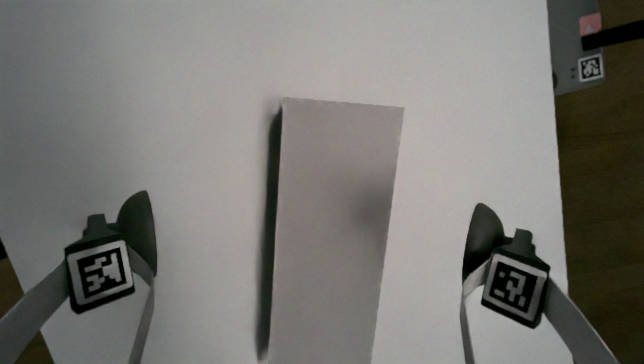

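Emit:
execute_actions(actions=[{"r3":{"joints":{"lift_m":1.003}}}], cameras=[])

Emit:
execute_actions(actions=[{"r3":{"joints":{"gripper_m":0.03}}}], cameras=[])

Emit:
execute_actions(actions=[{"r3":{"joints":{"lift_m":1.08}}}], cameras=[])

Emit:
execute_actions(actions=[{"r3":{"joints":{"arm_m":0.1}}}], cameras=[])

Emit:
execute_actions(actions=[{"r3":{"base":{"rotate_rad":1.57}}}], cameras=[])

Emit:
execute_actions(actions=[{"r3":{"base":{"translate_m":0.8}}}], cameras=[])

Emit:
execute_actions(actions=[{"r3":{"base":{"rotate_rad":1.57}}}], cameras=["r3_nav_camera"])

Scene clock: 260.03 s.
r1.base_odometry: x=-0.279 y=+1.615 heading=+2.396 (m, m, rad; r1's odometry frame)
r1.turned_by_wheels: +0.000 (rad since the last result)
r1.turned_by_imu: +0.000 (rad since the last result)
r1.base_tilt: forward=+0.3 right=-0.5 (deg)
r1.lidar_m: 2.57 2.71 1.52 1.87 2.29 2.22 2.12 0.87 0.66 0.64 0.67 0.95
r1.head_depth_mm: 3174 - - - - - - / 3223 - - - - - - / 2848 - - - - - - / - 3528 3707 862 656 - - / 3258 3503 3713 859 656 862 - / 3269 3542 3731 854 653 901 1030 / 3288 3567 3726 850 650 910 1055
r1.base_status: not commanded
r1.joint_positions: lift_m=+1.080 arm_m=+0.001 wrist_yaw_rad=+0.001 wrist_pitch_rad=-1.544 wrist_roll_rad=+1.897 gripper_m=+0.150 head_pan_rad=-1.563 head_tilt_rad=-0.494
r1.joint_status: not commanded
r1.motor_effort: left_wheel=-1(1) right_wheel=+1(2) lift_m=+34(34) arm_m=-4(4) wrist_yaw_rad=-1(1) wrist_pitch_rad=-3(3) wrist_roll_rad=+1(1) gripper_m=+0(0) head_pan_rad=-3(4) head_tilt_rad=-3(2) (%)
r1.hand_pose: x=-0.0215 y=-0.1288 z=+0.9618 quat_wxyz=(-0.116, -0.113, -0.707, -0.689) (m; r1's base frame)
r1.wrist_depth_mm: 692 - - - - - - / 680 984 - - - - - / 651 936 - - - - - / 623 880 - - - - - / 610 893 - - - - - / 562 905 - - - - - / 586 751 - - - - -
r2.base_odometry: x=-0.896 y=+0.038 heading=-1.124 (m, m, rad; r2's odometry frame)
r2.turned_by_wheels: +0.000 (rad since the last result)
r2.turned_by_imu: +0.000 (rad since the last result)
r2.base_tilt: forward=+0.8 right=+0.2 (deg)
r2.lidar_m: 2.16 2.72 2.41 2.34 2.43 2.24 2.07 0.76 0.56 0.54 0.56 0.78
r2.head_depth_mm: 2952 3155 - - - - - / 2973 3147 - - - - - / 2954 3159 - - - - - / 2890 3075 613 761 658 547 - / 1091 547 605 843 637 540 - / 2901 628 3249 2668 661 540 838 / 2944 3113 3322 2676 661 543 835
r2.base_status: not commanded
r2.joint_positions: lift_m=+1.080 arm_m=+0.000 wrist_yaw_rad=+0.001 wrist_pitch_rad=-1.542 wrist_roll_rad=+1.895 gripper_m=+0.150 head_pan_rad=-1.563 head_tilt_rad=-0.494
r2.joint_status: not commanded
r2.motor_effort: left_wheel=-1(2) right_wheel=+0(1) lift_m=+32(31) arm_m=-3(3) wrist_yaw_rad=-1(1) wrist_pitch_rad=-5(5) wrist_roll_rad=+2(2) gripper_m=-1(0) head_pan_rad=-3(2) head_tilt_rad=-4(4) (%)
r2.hand_pose: x=-0.0215 y=-0.1282 z=+0.9617 quat_wxyz=(-0.115, -0.112, -0.708, -0.688) (m; r2's base frame)
r2.wrist_depth_mm: 614 907 - - - - - / 564 840 - - - - - / 542 774 - - - - - / 519 720 - - - - - / 399 642 - - - - - / 299 - - - - - - / 293 582 905 - - - -
r3.base_odometry: x=+1.713 y=+0.560 heading=+2.869 (m, m, rad; r3's odometry frame)
r3.turned_by_wheels: +0.000 (rad since the last result)
r3.turned_by_imu: +0.001 (rad since the last result)
r3.base_tilt: forward=-0.4 right=-0.7 (deg)
r3.lidar_m: 2.20 2.31 1.41 1.98 2.08 2.65 1.88 0.76 0.57 0.56 0.59 0.83
r3.head_depth_mm: 3026 3257 - 844 639 558 882 / 3041 3228 3567 853 642 545 885 / - - 3605 842 624 549 889 / 1044 981 1010 831 631 553 891 / 1081 3325 3548 880 653 556 900 / 3051 3334 3542 889 660 558 902 / 3040 3315 3544 899 666 562 904
r3.base_status: not commanded
r3.joint_positions: lift_m=+1.003 arm_m=+0.450 wrist_yaw_rad=+0.000 wrist_pitch_rad=-1.541 wrist_roll_rad=+1.896 gripper_m=+0.150 head_pan_rad=-1.563 head_tilt_rad=-0.494
r3.joint_status: all done
r3.motor_effort: left_wheel=-3(2) right_wheel=+1(2) lift_m=+14(18) arm_m=+3(3) wrist_yaw_rad=+0(2) wrist_pitch_rad=-2(3) wrist_roll_rad=+3(3) gripper_m=+0(0) head_pan_rad=-2(3) head_tilt_rad=-4(3) (%)
r3.hand_pose: x=-0.0215 y=-0.5779 z=+0.8852 quat_wxyz=(-0.116, -0.113, -0.708, -0.688) (m; r3's base frame)
r3.wrist_depth_mm: 168 168 167 166 166 164 164 / 173 172 171 171 171 169 168 / 179 178 178 145 145 176 174 / 185 184 182 150 150 181 180 / 190 189 190 155 156 185 186 / - 198 195 160 161 - 191 / 205 204 200 166 198 200 199
pictures: none
No camera images: the call's "cameras" was empty. Leave "cameras" out to get every camera's image.

Scene clock: 261.73 s.
r1.base_odometry: x=-0.279 y=+1.615 heading=+2.396 (m, m, rad; r1's odometry frame)
r1.turned_by_wheels: +0.000 (rad since the last result)
r1.turned_by_imu: +0.000 (rad since the last result)
r1.base_tilt: forward=+0.3 right=-0.5 (deg)
r1.lidar_m: 2.56 2.70 1.52 1.88 2.28 2.23 2.13 0.87 0.65 0.64 0.67 0.95
r1.head_depth_mm: 3142 - - - - - - / 3148 - - - - - - / 2834 - - - - - - / - 3545 3714 863 657 - - / 3278 3530 3705 859 655 860 - / 3245 3556 3754 854 651 901 1027 / 3279 3571 3718 850 650 913 1064
r1.base_status: not commanded
r1.joint_positions: lift_m=+1.080 arm_m=+0.001 wrist_yaw_rad=+0.001 wrist_pitch_rad=-1.544 wrist_roll_rad=+1.897 gripper_m=+0.150 head_pan_rad=-1.563 head_tilt_rad=-0.494
r1.joint_status: not commanded
r1.motor_effort: left_wheel=-1(1) right_wheel=+2(1) lift_m=+34(34) arm_m=-4(4) wrist_yaw_rad=-1(1) wrist_pitch_rad=-3(3) wrist_roll_rad=+1(1) gripper_m=+0(1) head_pan_rad=-4(4) head_tilt_rad=-2(3) (%)
r1.hand_pose: x=-0.0215 y=-0.1288 z=+0.9618 quat_wxyz=(-0.116, -0.113, -0.707, -0.689) (m; r1's base frame)
r1.wrist_depth_mm: 695 - - - - - - / 675 998 - - - - - / 645 918 - - - - - / 625 869 - - - - - / 593 937 - - - - - / 555 900 - - - - - / 577 775 - - - - -
r2.base_odometry: x=-0.896 y=+0.038 heading=-1.124 (m, m, rad; r2's odometry frame)
r2.turned_by_wheels: +0.000 (rad since the last result)
r2.turned_by_imu: +0.000 (rad since the last result)
r2.base_tilt: forward=+0.9 right=+0.0 (deg)
r2.lidar_m: 2.16 2.70 2.42 2.33 2.43 2.24 2.07 0.76 0.56 0.54 0.56 0.78
r2.head_depth_mm: 2992 3169 - - - - - / 2947 3124 - - - - - / 2997 3136 - - - - - / 2884 3186 614 779 658 546 - / 1097 544 603 775 658 540 - / 2853 629 3261 2654 662 541 838 / 2944 3162 3334 2660 663 543 834
r2.base_status: not commanded
r2.joint_positions: lift_m=+1.080 arm_m=+0.000 wrist_yaw_rad=+0.001 wrist_pitch_rad=-1.542 wrist_roll_rad=+1.895 gripper_m=+0.150 head_pan_rad=-1.563 head_tilt_rad=-0.494
r2.joint_status: not commanded
r2.motor_effort: left_wheel=+0(1) right_wheel=+1(1) lift_m=+32(32) arm_m=-3(3) wrist_yaw_rad=-1(1) wrist_pitch_rad=-5(5) wrist_roll_rad=+2(2) gripper_m=+0(1) head_pan_rad=-3(3) head_tilt_rad=-4(4) (%)
r2.hand_pose: x=-0.0215 y=-0.1282 z=+0.9617 quat_wxyz=(-0.115, -0.112, -0.708, -0.688) (m; r2's base frame)
r2.wrist_depth_mm: 594 906 - - - - - / 578 830 - - - - - / 541 779 - - - - - / 519 738 - - - - - / 403 637 - - - - - / 301 - - - - - - / 294 585 899 - - - -
r3.base_odometry: x=+1.713 y=+0.560 heading=+2.869 (m, m, rad; r3's odometry frame)
r3.turned_by_wheels: +0.000 (rad since the last result)
r3.turned_by_imu: +0.000 (rad since the last result)
r3.base_tilt: forward=-0.5 right=-0.6 (deg)
r3.lidar_m: 2.20 2.31 1.42 1.98 2.08 2.64 1.88 0.76 0.57 0.56 0.58 0.83
r3.head_depth_mm: 3015 3270 - 843 639 558 885 / 3010 3229 3627 848 642 545 888 / - - 3632 823 627 547 889 / 1045 982 1011 834 629 552 893 / 1087 3326 3510 878 655 555 898 / 2995 3369 3571 887 662 558 902 / 3028 3337 3555 897 663 562 909
r3.base_status: not commanded
r3.joint_positions: lift_m=+1.003 arm_m=+0.450 wrist_yaw_rad=+0.000 wrist_pitch_rad=-1.551 wrist_roll_rad=+1.896 gripper_m=+0.031 head_pan_rad=-1.563 head_tilt_rad=-0.494
r3.joint_status: all done
r3.motor_effort: left_wheel=-3(2) right_wheel=+1(2) lift_m=+15(14) arm_m=+3(3) wrist_yaw_rad=-1(1) wrist_pitch_rad=+0(3) wrist_roll_rad=+3(3) gripper_m=-20(100) head_pan_rad=-2(2) head_tilt_rad=-4(3) (%)
r3.hand_pose: x=-0.0215 y=-0.5753 z=+0.8853 quat_wxyz=(-0.115, -0.113, -0.704, -0.691) (m; r3's base frame)
r3.wrist_depth_mm: 168 166 167 167 166 166 165 / 172 172 172 171 172 171 170 / 177 177 147 145 174 176 176 / 183 183 152 150 180 182 181 / 189 189 154 154 156 187 187 / 195 197 160 160 161 194 193 / 202 202 167 166 199 201 201
pictures: none
No camera images: the call's "cameras" was empty. Leave "cameras" out to get every camera's image.

Scene clock: 263.77 s.
r1.base_odometry: x=-0.279 y=+1.615 heading=+2.396 (m, m, rad; r1's odometry frame)
r1.turned_by_wheels: +0.000 (rad since the last result)
r1.turned_by_imu: +0.000 (rad since the last result)
r1.base_tilt: forward=+0.4 right=-0.5 (deg)
r1.lidar_m: 2.57 2.70 1.52 1.87 2.28 2.23 2.12 0.87 0.66 0.64 0.67 0.95
r1.head_depth_mm: 3162 - - - - - - / 3195 - - - - - - / 2839 - - - - - - / - 3547 3691 861 658 - - / 3249 3505 3701 860 658 862 - / 3258 3534 3712 853 655 904 1027 / 3266 3561 3695 850 649 911 1059
r1.base_status: not commanded
r1.joint_positions: lift_m=+1.080 arm_m=+0.001 wrist_yaw_rad=+0.001 wrist_pitch_rad=-1.544 wrist_roll_rad=+1.897 gripper_m=+0.150 head_pan_rad=-1.563 head_tilt_rad=-0.494
r1.joint_status: not commanded
r1.motor_effort: left_wheel=+0(0) right_wheel=+1(2) lift_m=+34(35) arm_m=-4(4) wrist_yaw_rad=-1(1) wrist_pitch_rad=-3(3) wrist_roll_rad=+1(1) gripper_m=+0(0) head_pan_rad=-4(3) head_tilt_rad=-2(2) (%)
r1.hand_pose: x=-0.0215 y=-0.1288 z=+0.9618 quat_wxyz=(-0.116, -0.113, -0.707, -0.689) (m; r1's base frame)
r1.wrist_depth_mm: 701 - - - - - - / 680 963 - - - - - / 643 924 - - - - - / 632 877 - - - - - / 605 931 - - - - - / 556 920 - - - - - / 579 755 - - - - -
r2.base_odometry: x=-0.896 y=+0.038 heading=-1.124 (m, m, rad; r2's odometry frame)
r2.turned_by_wheels: +0.000 (rad since the last result)
r2.turned_by_imu: +0.000 (rad since the last result)
r2.base_tilt: forward=+0.8 right=+0.1 (deg)
r2.lidar_m: 2.16 2.72 2.41 2.33 2.43 2.24 2.08 0.76 0.56 0.54 0.56 0.77
r2.head_depth_mm: 2981 3157 - - - - - / 2978 3159 - - - - - / 2946 3117 - - - - - / 2881 3131 628 807 659 548 - / 1015 523 613 810 658 540 - / 1067 2740 3325 2669 663 542 838 / 2885 3112 3296 2650 662 543 836
r2.base_status: not commanded
r2.joint_positions: lift_m=+1.080 arm_m=+0.000 wrist_yaw_rad=+0.001 wrist_pitch_rad=-1.542 wrist_roll_rad=+1.895 gripper_m=+0.150 head_pan_rad=-1.563 head_tilt_rad=-0.494
r2.joint_status: not commanded
r2.motor_effort: left_wheel=-2(1) right_wheel=+1(1) lift_m=+32(32) arm_m=-3(3) wrist_yaw_rad=+0(0) wrist_pitch_rad=-5(5) wrist_roll_rad=+2(2) gripper_m=+0(0) head_pan_rad=-3(3) head_tilt_rad=-4(3) (%)
r2.hand_pose: x=-0.0215 y=-0.1282 z=+0.9617 quat_wxyz=(-0.115, -0.112, -0.708, -0.688) (m; r2's base frame)
r2.wrist_depth_mm: 608 931 - - - - - / 572 866 - - - - - / 550 779 - - - - - / 528 725 - - - - - / 405 632 - - - - - / 296 - - - - - - / 292 597 919 - - - -
r3.base_odometry: x=+1.713 y=+0.560 heading=+2.869 (m, m, rad; r3's odometry frame)
r3.turned_by_wheels: +0.000 (rad since the last result)
r3.turned_by_imu: +0.000 (rad since the last result)
r3.base_tilt: forward=-0.4 right=-0.7 (deg)
r3.lidar_m: 2.19 2.31 1.42 1.98 2.08 2.65 1.88 0.76 0.57 0.56 0.58 0.83
r3.head_depth_mm: 2917 3367 3552 847 638 558 882 / 2979 3371 3496 854 642 545 888 / - 3418 3536 865 639 548 891 / 1030 971 1398 872 649 554 893 / 1086 3333 3522 882 656 555 900 / 2975 3367 3552 890 659 558 899 / 3024 3297 3553 894 663 562 904
r3.base_status: not commanded
r3.joint_positions: lift_m=+1.080 arm_m=+0.450 wrist_yaw_rad=+0.000 wrist_pitch_rad=-1.548 wrist_roll_rad=+1.897 gripper_m=+0.030 head_pan_rad=-1.563 head_tilt_rad=-0.494
r3.joint_status: all done
r3.motor_effort: left_wheel=-2(4) right_wheel=+1(4) lift_m=+23(24) arm_m=+2(3) wrist_yaw_rad=+1(0) wrist_pitch_rad=-1(3) wrist_roll_rad=+2(3) gripper_m=-1(20) head_pan_rad=-2(2) head_tilt_rad=-4(4) (%)
r3.hand_pose: x=-0.0215 y=-0.5760 z=+0.9617 quat_wxyz=(-0.116, -0.114, -0.705, -0.690) (m; r3's base frame)
r3.wrist_depth_mm: 241 238 239 236 234 235 - / 246 245 247 244 244 243 - / 255 253 250 220 251 252 - / 263 259 258 227 259 258 - / 270 269 267 235 266 269 - / 281 279 275 244 275 275 - / 295 289 287 253 287 288 -
pictures: none
No camera images: the call's "cameras" was empty. Leave "cameras" out to get every camera's image.

Scene clock: 267.57 s.
r1.base_odometry: x=-0.279 y=+1.615 heading=+2.396 (m, m, rad; r1's odometry frame)
r1.turned_by_wheels: +0.000 (rad since the last result)
r1.turned_by_imu: +0.000 (rad since the last result)
r1.base_tilt: forward=+0.4 right=-0.5 (deg)
r1.lidar_m: 2.57 2.71 1.51 1.88 2.28 2.23 2.13 0.86 0.66 0.64 0.67 0.96
r1.head_depth_mm: 3187 - - - - - - / 3163 - - - - - - / 2833 - - - - - - / - 3535 3668 861 658 - - / 3271 3547 3709 859 657 861 - / 3274 3537 3712 855 653 904 1027 / 3287 3584 3705 851 651 912 1061
r1.base_status: not commanded
r1.joint_positions: lift_m=+1.080 arm_m=+0.001 wrist_yaw_rad=+0.001 wrist_pitch_rad=-1.544 wrist_roll_rad=+1.897 gripper_m=+0.150 head_pan_rad=-1.563 head_tilt_rad=-0.494
r1.joint_status: not commanded
r1.motor_effort: left_wheel=+0(1) right_wheel=+1(2) lift_m=+34(34) arm_m=-3(4) wrist_yaw_rad=-1(1) wrist_pitch_rad=-3(2) wrist_roll_rad=+1(1) gripper_m=+0(0) head_pan_rad=-4(4) head_tilt_rad=-2(2) (%)
r1.hand_pose: x=-0.0215 y=-0.1288 z=+0.9618 quat_wxyz=(-0.116, -0.113, -0.707, -0.689) (m; r1's base frame)
r1.wrist_depth_mm: 719 - - - - - - / 695 971 - - - - - / 658 897 - - - - - / 633 860 - - - - - / 604 910 - - - - - / 549 883 - - - - - / 575 743 - - - - -
r2.base_odometry: x=-0.896 y=+0.038 heading=-1.124 (m, m, rad; r2's odometry frame)
r2.turned_by_wheels: +0.000 (rad since the last result)
r2.turned_by_imu: +0.000 (rad since the last result)
r2.base_tilt: forward=+0.8 right=+0.1 (deg)
r2.lidar_m: 2.16 2.73 2.42 2.34 2.43 2.23 2.08 0.76 0.56 0.54 0.56 0.78
r2.head_depth_mm: 2965 3168 - - - - - / 2958 3186 - - - - - / 2974 3149 - - - - - / 2874 3114 3377 868 658 547 - / 987 888 2449 1450 659 539 - / 1084 3088 3350 2651 661 541 836 / 2906 3069 3275 2661 661 542 833
r2.base_status: not commanded
r2.joint_positions: lift_m=+1.080 arm_m=+0.000 wrist_yaw_rad=+0.001 wrist_pitch_rad=-1.542 wrist_roll_rad=+1.895 gripper_m=+0.150 head_pan_rad=-1.563 head_tilt_rad=-0.494
r2.joint_status: not commanded
r2.motor_effort: left_wheel=-2(1) right_wheel=+1(1) lift_m=+31(32) arm_m=-3(3) wrist_yaw_rad=-1(0) wrist_pitch_rad=-5(4) wrist_roll_rad=+2(2) gripper_m=+0(0) head_pan_rad=-3(3) head_tilt_rad=-4(3) (%)
r2.hand_pose: x=-0.0215 y=-0.1282 z=+0.9617 quat_wxyz=(-0.115, -0.112, -0.708, -0.688) (m; r2's base frame)
r2.wrist_depth_mm: 604 917 - - - - - / 572 828 - - - - - / 539 773 - - - - - / 518 718 - - - - - / 395 642 - - - - - / 298 - - - - - - / 290 592 923 - - - -
r3.base_odometry: x=+1.713 y=+0.560 heading=+2.869 (m, m, rad; r3's odometry frame)
r3.turned_by_wheels: +0.000 (rad since the last result)
r3.turned_by_imu: +0.000 (rad since the last result)
r3.base_tilt: forward=-0.4 right=-0.8 (deg)
r3.lidar_m: 2.20 2.31 1.42 1.97 2.08 2.65 1.88 0.76 0.57 0.56 0.58 0.83
r3.head_depth_mm: - - - 774 - 775 885 / 2991 - - - - 547 890 / - - - - - - - / 1035 984 1406 2097 - 554 898 / 1081 3310 3515 882 635 555 897 / 2989 3301 3544 887 662 558 901 / 3017 3340 3568 899 666 562 906
r3.base_status: not commanded
r3.joint_positions: lift_m=+1.080 arm_m=+0.100 wrist_yaw_rad=+0.000 wrist_pitch_rad=-1.548 wrist_roll_rad=+1.897 gripper_m=+0.030 head_pan_rad=-1.563 head_tilt_rad=-0.494
r3.joint_status: all done
r3.motor_effort: left_wheel=-2(2) right_wheel=+1(1) lift_m=+23(23) arm_m=-3(0) wrist_yaw_rad=-1(0) wrist_pitch_rad=-1(1) wrist_roll_rad=+2(2) gripper_m=-1(1) head_pan_rad=-3(2) head_tilt_rad=-4(3) (%)
r3.hand_pose: x=-0.0215 y=-0.2268 z=+0.9617 quat_wxyz=(-0.116, -0.114, -0.706, -0.690) (m; r3's base frame)
r3.wrist_depth_mm: 271 700 - - - - - / 262 665 - - - - - / 259 635 - - - - - / 265 602 - - - - - / 273 574 826 - - - - / 284 299 - - - - - / 292 292 822 - - - -
pictures: none
No camera images: the call's "cameras" was empty. Leave "cameras" out to get every camera's image.

Scene clock: 271.00 s.
r1.base_odometry: x=-0.279 y=+1.615 heading=+2.396 (m, m, rad; r1's odometry frame)
r1.turned_by_wheels: +0.000 (rad since the last result)
r1.turned_by_imu: +0.000 (rad since the last result)
r1.base_tilt: forward=+0.4 right=-0.5 (deg)
r1.lidar_m: 2.57 2.70 1.52 1.87 2.28 2.22 2.12 0.87 0.66 0.64 0.67 0.95
r1.head_depth_mm: 3158 - - - - - - / 3213 - - - - - - / 2858 - - - - - - / - 3567 3720 861 656 - - / 3269 3533 3694 858 656 860 - / 3246 3547 3726 854 654 900 1029 / 3263 3564 3723 850 651 913 1058
r1.base_status: not commanded
r1.joint_positions: lift_m=+1.080 arm_m=+0.001 wrist_yaw_rad=+0.001 wrist_pitch_rad=-1.544 wrist_roll_rad=+1.897 gripper_m=+0.150 head_pan_rad=-1.563 head_tilt_rad=-0.494
r1.joint_status: not commanded
r1.motor_effort: left_wheel=+0(1) right_wheel=+2(1) lift_m=+35(34) arm_m=-4(3) wrist_yaw_rad=-1(0) wrist_pitch_rad=-3(3) wrist_roll_rad=+1(1) gripper_m=+0(0) head_pan_rad=-4(4) head_tilt_rad=-2(2) (%)
r1.hand_pose: x=-0.0215 y=-0.1288 z=+0.9618 quat_wxyz=(-0.116, -0.113, -0.707, -0.689) (m; r1's base frame)
r1.wrist_depth_mm: 699 - - - - - - / 683 985 - - - - - / 649 934 - - - - - / 624 893 - - - - - / 608 915 - - - - - / 557 911 - - - - - / 574 767 - - - - -
r2.base_odometry: x=-0.896 y=+0.038 heading=-1.124 (m, m, rad; r2's odometry frame)
r2.turned_by_wheels: +0.000 (rad since the last result)
r2.turned_by_imu: +0.000 (rad since the last result)
r2.base_tilt: forward=+0.8 right=-0.1 (deg)
r2.lidar_m: 2.15 2.71 2.42 2.34 2.43 2.24 2.07 0.76 0.56 0.54 0.56 0.78
r2.head_depth_mm: 2952 3167 - - - - - / 2890 3145 - - - - - / 2898 3128 - - - - - / 2892 3118 3442 867 658 548 - / 930 3145 3261 1215 658 539 - / 840 2728 3281 2654 662 541 839 / 2941 3103 3273 2617 663 543 834
r2.base_status: not commanded
r2.joint_positions: lift_m=+1.080 arm_m=+0.000 wrist_yaw_rad=+0.001 wrist_pitch_rad=-1.542 wrist_roll_rad=+1.895 gripper_m=+0.150 head_pan_rad=-1.563 head_tilt_rad=-0.494
r2.joint_status: not commanded
r2.motor_effort: left_wheel=-2(1) right_wheel=+0(0) lift_m=+32(32) arm_m=-3(3) wrist_yaw_rad=+0(0) wrist_pitch_rad=-5(5) wrist_roll_rad=+3(2) gripper_m=+0(0) head_pan_rad=-2(3) head_tilt_rad=-4(4) (%)
r2.hand_pose: x=-0.0215 y=-0.1282 z=+0.9617 quat_wxyz=(-0.115, -0.112, -0.708, -0.688) (m; r2's base frame)
r2.wrist_depth_mm: 598 902 - - - - - / 572 842 - - - - - / 531 772 - - - - - / 508 726 - - - - - / 405 650 - - - - - / 300 - - - - - - / 290 581 942 - - - -
r3.base_odometry: x=+1.713 y=+0.560 heading=-1.844 (m, m, rad; r3's odometry frame)
r3.turned_by_wheels: +1.570 (rad since the last result)
r3.turned_by_imu: +1.595 (rad since the last result)
r3.base_tilt: forward=-0.5 right=-0.7 (deg)
r3.lidar_m: 1.97 1.60 2.65 1.85 0.76 0.57 0.56 0.59 0.83 2.20 2.31 1.42
r3.head_depth_mm: - - - 1918 - 1483 1282 / 1819 - - - - 1535 1282 / 1843 - - - - - - / 1869 2027 2213 2407 - 1557 1288 / 1852 2036 2225 2417 1878 1565 1293 / 1864 2032 2280 2429 1977 1567 1301 / 1858 2047 2265 2468 1992 1582 1307
r3.base_status: done
r3.joint_positions: lift_m=+1.080 arm_m=+0.100 wrist_yaw_rad=+0.000 wrist_pitch_rad=-1.548 wrist_roll_rad=+1.897 gripper_m=+0.030 head_pan_rad=-1.563 head_tilt_rad=-0.494
r3.joint_status: not commanded
r3.motor_effort: left_wheel=-3(9) right_wheel=+1(6) lift_m=+23(23) arm_m=-3(3) wrist_yaw_rad=+1(0) wrist_pitch_rad=+0(1) wrist_roll_rad=+2(2) gripper_m=-1(1) head_pan_rad=-2(3) head_tilt_rad=-5(4) (%)
r3.hand_pose: x=-0.0215 y=-0.2268 z=+0.9617 quat_wxyz=(-0.116, -0.114, -0.706, -0.690) (m; r3's base frame)
r3.wrist_depth_mm: - - - - - - - / - - - - - - - / - - - - - - - / - - - - - - - / - - - - - - - / - - - - - - - / - - - - - - -
pictures: none
No camera images: the call's "cameras" was empty. Leave "cameras" out to get every camera's image.

Scene clock: 279.97 s.
r1.base_odometry: x=-0.279 y=+1.615 heading=+2.396 (m, m, rad; r1's odometry frame)
r1.turned_by_wheels: +0.000 (rad since the last result)
r1.turned_by_imu: +0.000 (rad since the last result)
r1.base_tilt: forward=+0.4 right=-0.5 (deg)
r1.lidar_m: 2.57 2.71 1.52 1.87 2.28 2.23 2.12 0.86 0.65 0.64 0.67 0.95
r1.head_depth_mm: 3180 - - - - - - / 3189 - - - - - - / 2841 - - - - - - / - 3552 3679 864 657 - - / 3272 3502 3722 860 656 861 - / 3238 3559 3699 855 652 900 1026 / 3298 3594 3679 849 650 915 1059
r1.base_status: not commanded
r1.joint_positions: lift_m=+1.080 arm_m=+0.001 wrist_yaw_rad=+0.001 wrist_pitch_rad=-1.544 wrist_roll_rad=+1.897 gripper_m=+0.150 head_pan_rad=-1.563 head_tilt_rad=-0.494
r1.joint_status: not commanded
r1.motor_effort: left_wheel=-1(1) right_wheel=+1(2) lift_m=+35(34) arm_m=-4(4) wrist_yaw_rad=-1(1) wrist_pitch_rad=-3(3) wrist_roll_rad=+1(1) gripper_m=+0(0) head_pan_rad=-3(4) head_tilt_rad=-2(2) (%)
r1.hand_pose: x=-0.0215 y=-0.1288 z=+0.9618 quat_wxyz=(-0.116, -0.113, -0.707, -0.689) (m; r1's base frame)
r1.wrist_depth_mm: 696 - - - - - - / 687 - - - - - - / 647 951 - - - - - / 632 891 - - - - - / 592 940 - - - - - / 556 877 - - - - - / 577 778 - - - - -
r2.base_odometry: x=-0.896 y=+0.038 heading=-1.124 (m, m, rad; r2's odometry frame)
r2.turned_by_wheels: +0.000 (rad since the last result)
r2.turned_by_imu: +0.001 (rad since the last result)
r2.base_tilt: forward=+0.8 right=-0.1 (deg)
r2.lidar_m: 2.16 2.71 2.42 2.33 2.43 2.24 2.07 0.76 0.56 0.54 0.56 0.77
r2.head_depth_mm: 2958 3153 - - - - - / 2935 3188 - - - - - / 2916 3096 - - - - - / 2890 3117 3395 870 657 548 - / 1721 3067 3245 2101 660 540 - / 2927 3140 3412 2620 662 542 839 / 2932 3062 3272 2668 663 542 835
r2.base_status: not commanded
r2.joint_positions: lift_m=+1.080 arm_m=+0.000 wrist_yaw_rad=+0.001 wrist_pitch_rad=-1.542 wrist_roll_rad=+1.895 gripper_m=+0.150 head_pan_rad=-1.563 head_tilt_rad=-0.494
r2.joint_status: not commanded
r2.motor_effort: left_wheel=-2(1) right_wheel=+1(1) lift_m=+32(32) arm_m=-3(3) wrist_yaw_rad=+0(1) wrist_pitch_rad=-5(5) wrist_roll_rad=+2(2) gripper_m=+0(0) head_pan_rad=-3(3) head_tilt_rad=-3(4) (%)
r2.hand_pose: x=-0.0215 y=-0.1282 z=+0.9617 quat_wxyz=(-0.115, -0.112, -0.708, -0.688) (m; r2's base frame)
r2.wrist_depth_mm: 606 938 - - - - - / 570 865 - - - - - / 541 766 - - - - - / 515 735 - - - - - / 400 634 - - - - - / 300 - - - - - - / 292 592 919 - - - -
r3.base_odometry: x=+1.497 y=-0.210 heading=-1.844 (m, m, rad; r3's odometry frame)
r3.turned_by_wheels: +0.000 (rad since the last result)
r3.turned_by_imu: -0.001 (rad since the last result)
r3.base_tilt: forward=-0.4 right=-0.7 (deg)
r3.lidar_m: 1.17 1.23 1.00 2.54 1.85 1.40 1.36 1.42 2.00 2.23 0.75 1.20
r3.head_depth_mm: - - - 2310 - 1476 1271 / 1846 - - - - 1542 1280 / 1886 - - - - - - / 1868 2062 2273 2488 - 1551 1286 / 1918 2079 2313 2466 1908 1561 1290 / 1898 2063 2262 2480 1967 1573 1303 / 1874 2065 2285 2473 1988 1579 1300
r3.base_status: done
r3.joint_positions: lift_m=+1.080 arm_m=+0.100 wrist_yaw_rad=+0.000 wrist_pitch_rad=-1.548 wrist_roll_rad=+1.897 gripper_m=+0.030 head_pan_rad=-1.563 head_tilt_rad=-0.494
r3.joint_status: not commanded
r3.motor_effort: left_wheel=-3(6) right_wheel=+1(6) lift_m=+23(23) arm_m=-3(3) wrist_yaw_rad=-1(0) wrist_pitch_rad=+0(0) wrist_roll_rad=+2(2) gripper_m=-1(1) head_pan_rad=-2(2) head_tilt_rad=-3(4) (%)
r3.hand_pose: x=-0.0215 y=-0.2268 z=+0.9617 quat_wxyz=(-0.116, -0.114, -0.706, -0.690) (m; r3's base frame)
r3.wrist_depth_mm: - - - - - - - / - - - - - - - / - - - - - - - / - - - - - - - / - - - - - - - / - - - - - - - / - - - - - - -
pictures: none
No camera images: the call's "cameras" was empty. Leave "cameras" out to get every camera's image.

Scene clock: 283.40 s.
r1.base_odometry: x=-0.279 y=+1.615 heading=+2.396 (m, m, rad; r1's odometry frame)
r1.turned_by_wheels: +0.000 (rad since the last result)
r1.turned_by_imu: +0.000 (rad since the last result)
r1.base_tilt: forward=+0.4 right=-0.6 (deg)
r1.lidar_m: 2.57 2.71 1.52 1.87 2.28 2.22 2.13 0.86 0.66 0.64 0.67 0.96
r1.head_depth_mm: 3129 - - - - - - / 3203 - - - - - - / 2852 - - - - - - / - 3561 3692 863 657 - - / 3278 3512 3703 859 656 861 - / 3265 3539 3705 854 653 902 1027 / 3273 3547 3720 848 651 909 1059
r1.base_status: not commanded
r1.joint_positions: lift_m=+1.080 arm_m=+0.001 wrist_yaw_rad=+0.001 wrist_pitch_rad=-1.544 wrist_roll_rad=+1.897 gripper_m=+0.150 head_pan_rad=-1.563 head_tilt_rad=-0.494
r1.joint_status: not commanded
r1.motor_effort: left_wheel=+0(1) right_wheel=+2(2) lift_m=+34(34) arm_m=-4(4) wrist_yaw_rad=-1(1) wrist_pitch_rad=-3(3) wrist_roll_rad=+1(1) gripper_m=+0(0) head_pan_rad=-4(4) head_tilt_rad=-2(2) (%)
r1.hand_pose: x=-0.0215 y=-0.1288 z=+0.9618 quat_wxyz=(-0.116, -0.113, -0.707, -0.689) (m; r1's base frame)
r1.wrist_depth_mm: 692 - - - - - - / 692 997 - - - - - / 655 923 - - - - - / 634 897 - - - - - / 610 905 - - - - - / 557 891 - - - - - / 591 747 - - - - -
r2.base_odometry: x=-0.896 y=+0.038 heading=-1.124 (m, m, rad; r2's odometry frame)
r2.turned_by_wheels: +0.000 (rad since the last result)
r2.turned_by_imu: +0.000 (rad since the last result)
r2.base_tilt: forward=+0.9 right=+0.1 (deg)
r2.lidar_m: 2.16 2.72 2.42 2.34 2.43 2.24 2.07 0.76 0.56 0.54 0.56 0.78
r2.head_depth_mm: 2946 3140 - - - - - / 2956 3116 - - - - - / 2962 3126 - - - - - / 1653 3107 2465 866 658 547 - / 2858 3149 3389 2640 660 540 - / 2940 3148 3472 2653 662 541 835 / 2909 3104 3331 2651 663 542 832
r2.base_status: not commanded
r2.joint_positions: lift_m=+1.080 arm_m=+0.000 wrist_yaw_rad=+0.001 wrist_pitch_rad=-1.542 wrist_roll_rad=+1.895 gripper_m=+0.150 head_pan_rad=-1.563 head_tilt_rad=-0.494
r2.joint_status: not commanded
r2.motor_effort: left_wheel=-1(1) right_wheel=+0(0) lift_m=+32(32) arm_m=-3(3) wrist_yaw_rad=+0(1) wrist_pitch_rad=-5(5) wrist_roll_rad=+2(2) gripper_m=+1(1) head_pan_rad=-3(3) head_tilt_rad=-4(4) (%)
r2.hand_pose: x=-0.0215 y=-0.1282 z=+0.9617 quat_wxyz=(-0.115, -0.112, -0.708, -0.688) (m; r2's base frame)
r2.wrist_depth_mm: 612 925 - - - - - / 575 830 - - - - - / 534 791 - - - - - / 510 712 - - - - - / 405 637 - - - - - / 298 - - - - - - / 292 590 921 - - - -
r3.base_odometry: x=+1.497 y=-0.210 heading=-0.274 (m, m, rad; r3's odometry frame)
r3.turned_by_wheels: +1.570 (rad since the last result)
r3.turned_by_imu: +1.595 (rad since the last result)
r3.base_tilt: forward=-0.5 right=-0.7 (deg)
r3.lidar_m: 2.54 1.84 1.39 1.36 1.43 2.00 2.23 0.75 1.20 1.17 1.23 1.00
r3.head_depth_mm: - - - 956 - 1412 1261 / 1197 - - - - 695 1282 / 1213 - - - - - - / 1226 1346 1469 1167 - 704 1297 / 1226 1348 1485 1086 786 709 1299 / 1231 1342 1474 1096 819 713 1302 / 1239 1348 1491 1108 823 720 1317
r3.base_status: done
r3.joint_positions: lift_m=+1.080 arm_m=+0.100 wrist_yaw_rad=+0.000 wrist_pitch_rad=-1.548 wrist_roll_rad=+1.897 gripper_m=+0.030 head_pan_rad=-1.563 head_tilt_rad=-0.494
r3.joint_status: not commanded
r3.motor_effort: left_wheel=-3(9) right_wheel=+2(6) lift_m=+23(23) arm_m=-3(3) wrist_yaw_rad=+0(0) wrist_pitch_rad=-1(1) wrist_roll_rad=+2(2) gripper_m=+0(1) head_pan_rad=-2(2) head_tilt_rad=-4(3) (%)
r3.hand_pose: x=-0.0215 y=-0.2268 z=+0.9617 quat_wxyz=(-0.116, -0.114, -0.706, -0.690) (m; r3's base frame)
r3.wrist_depth_mm: - - - - - - - / 363 - - - - - - / 363 - - - - - - / 369 - - - - - - / 379 - - - - - - / 394 - - - - - - / 402 408 - - - - -
pictures: r3_nav_camera (sideways: a quarter turn counterclockwise sets it upright)
camera_calibration (this result's frames):
r3_nav_camera: T_world_to_cam=[[0.0113335, -0.476218, 0.879254, -1.10246], [-0.999918, -0.0105927, 0.00715173, 0.0487737], [0.00590786, -0.879263, -0.476299, 0.577658], [0, 0, 0, 1]] pos_world=[0.0578518, -0.0165832, 1.24414]
Images, in order (width x height): r3_nav_camera 672x504.

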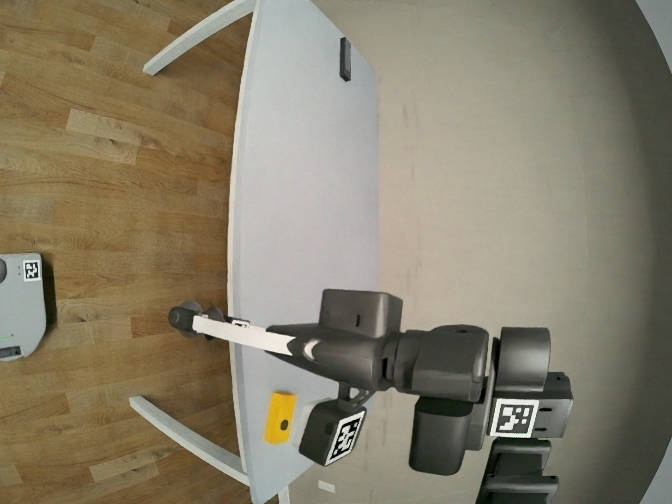

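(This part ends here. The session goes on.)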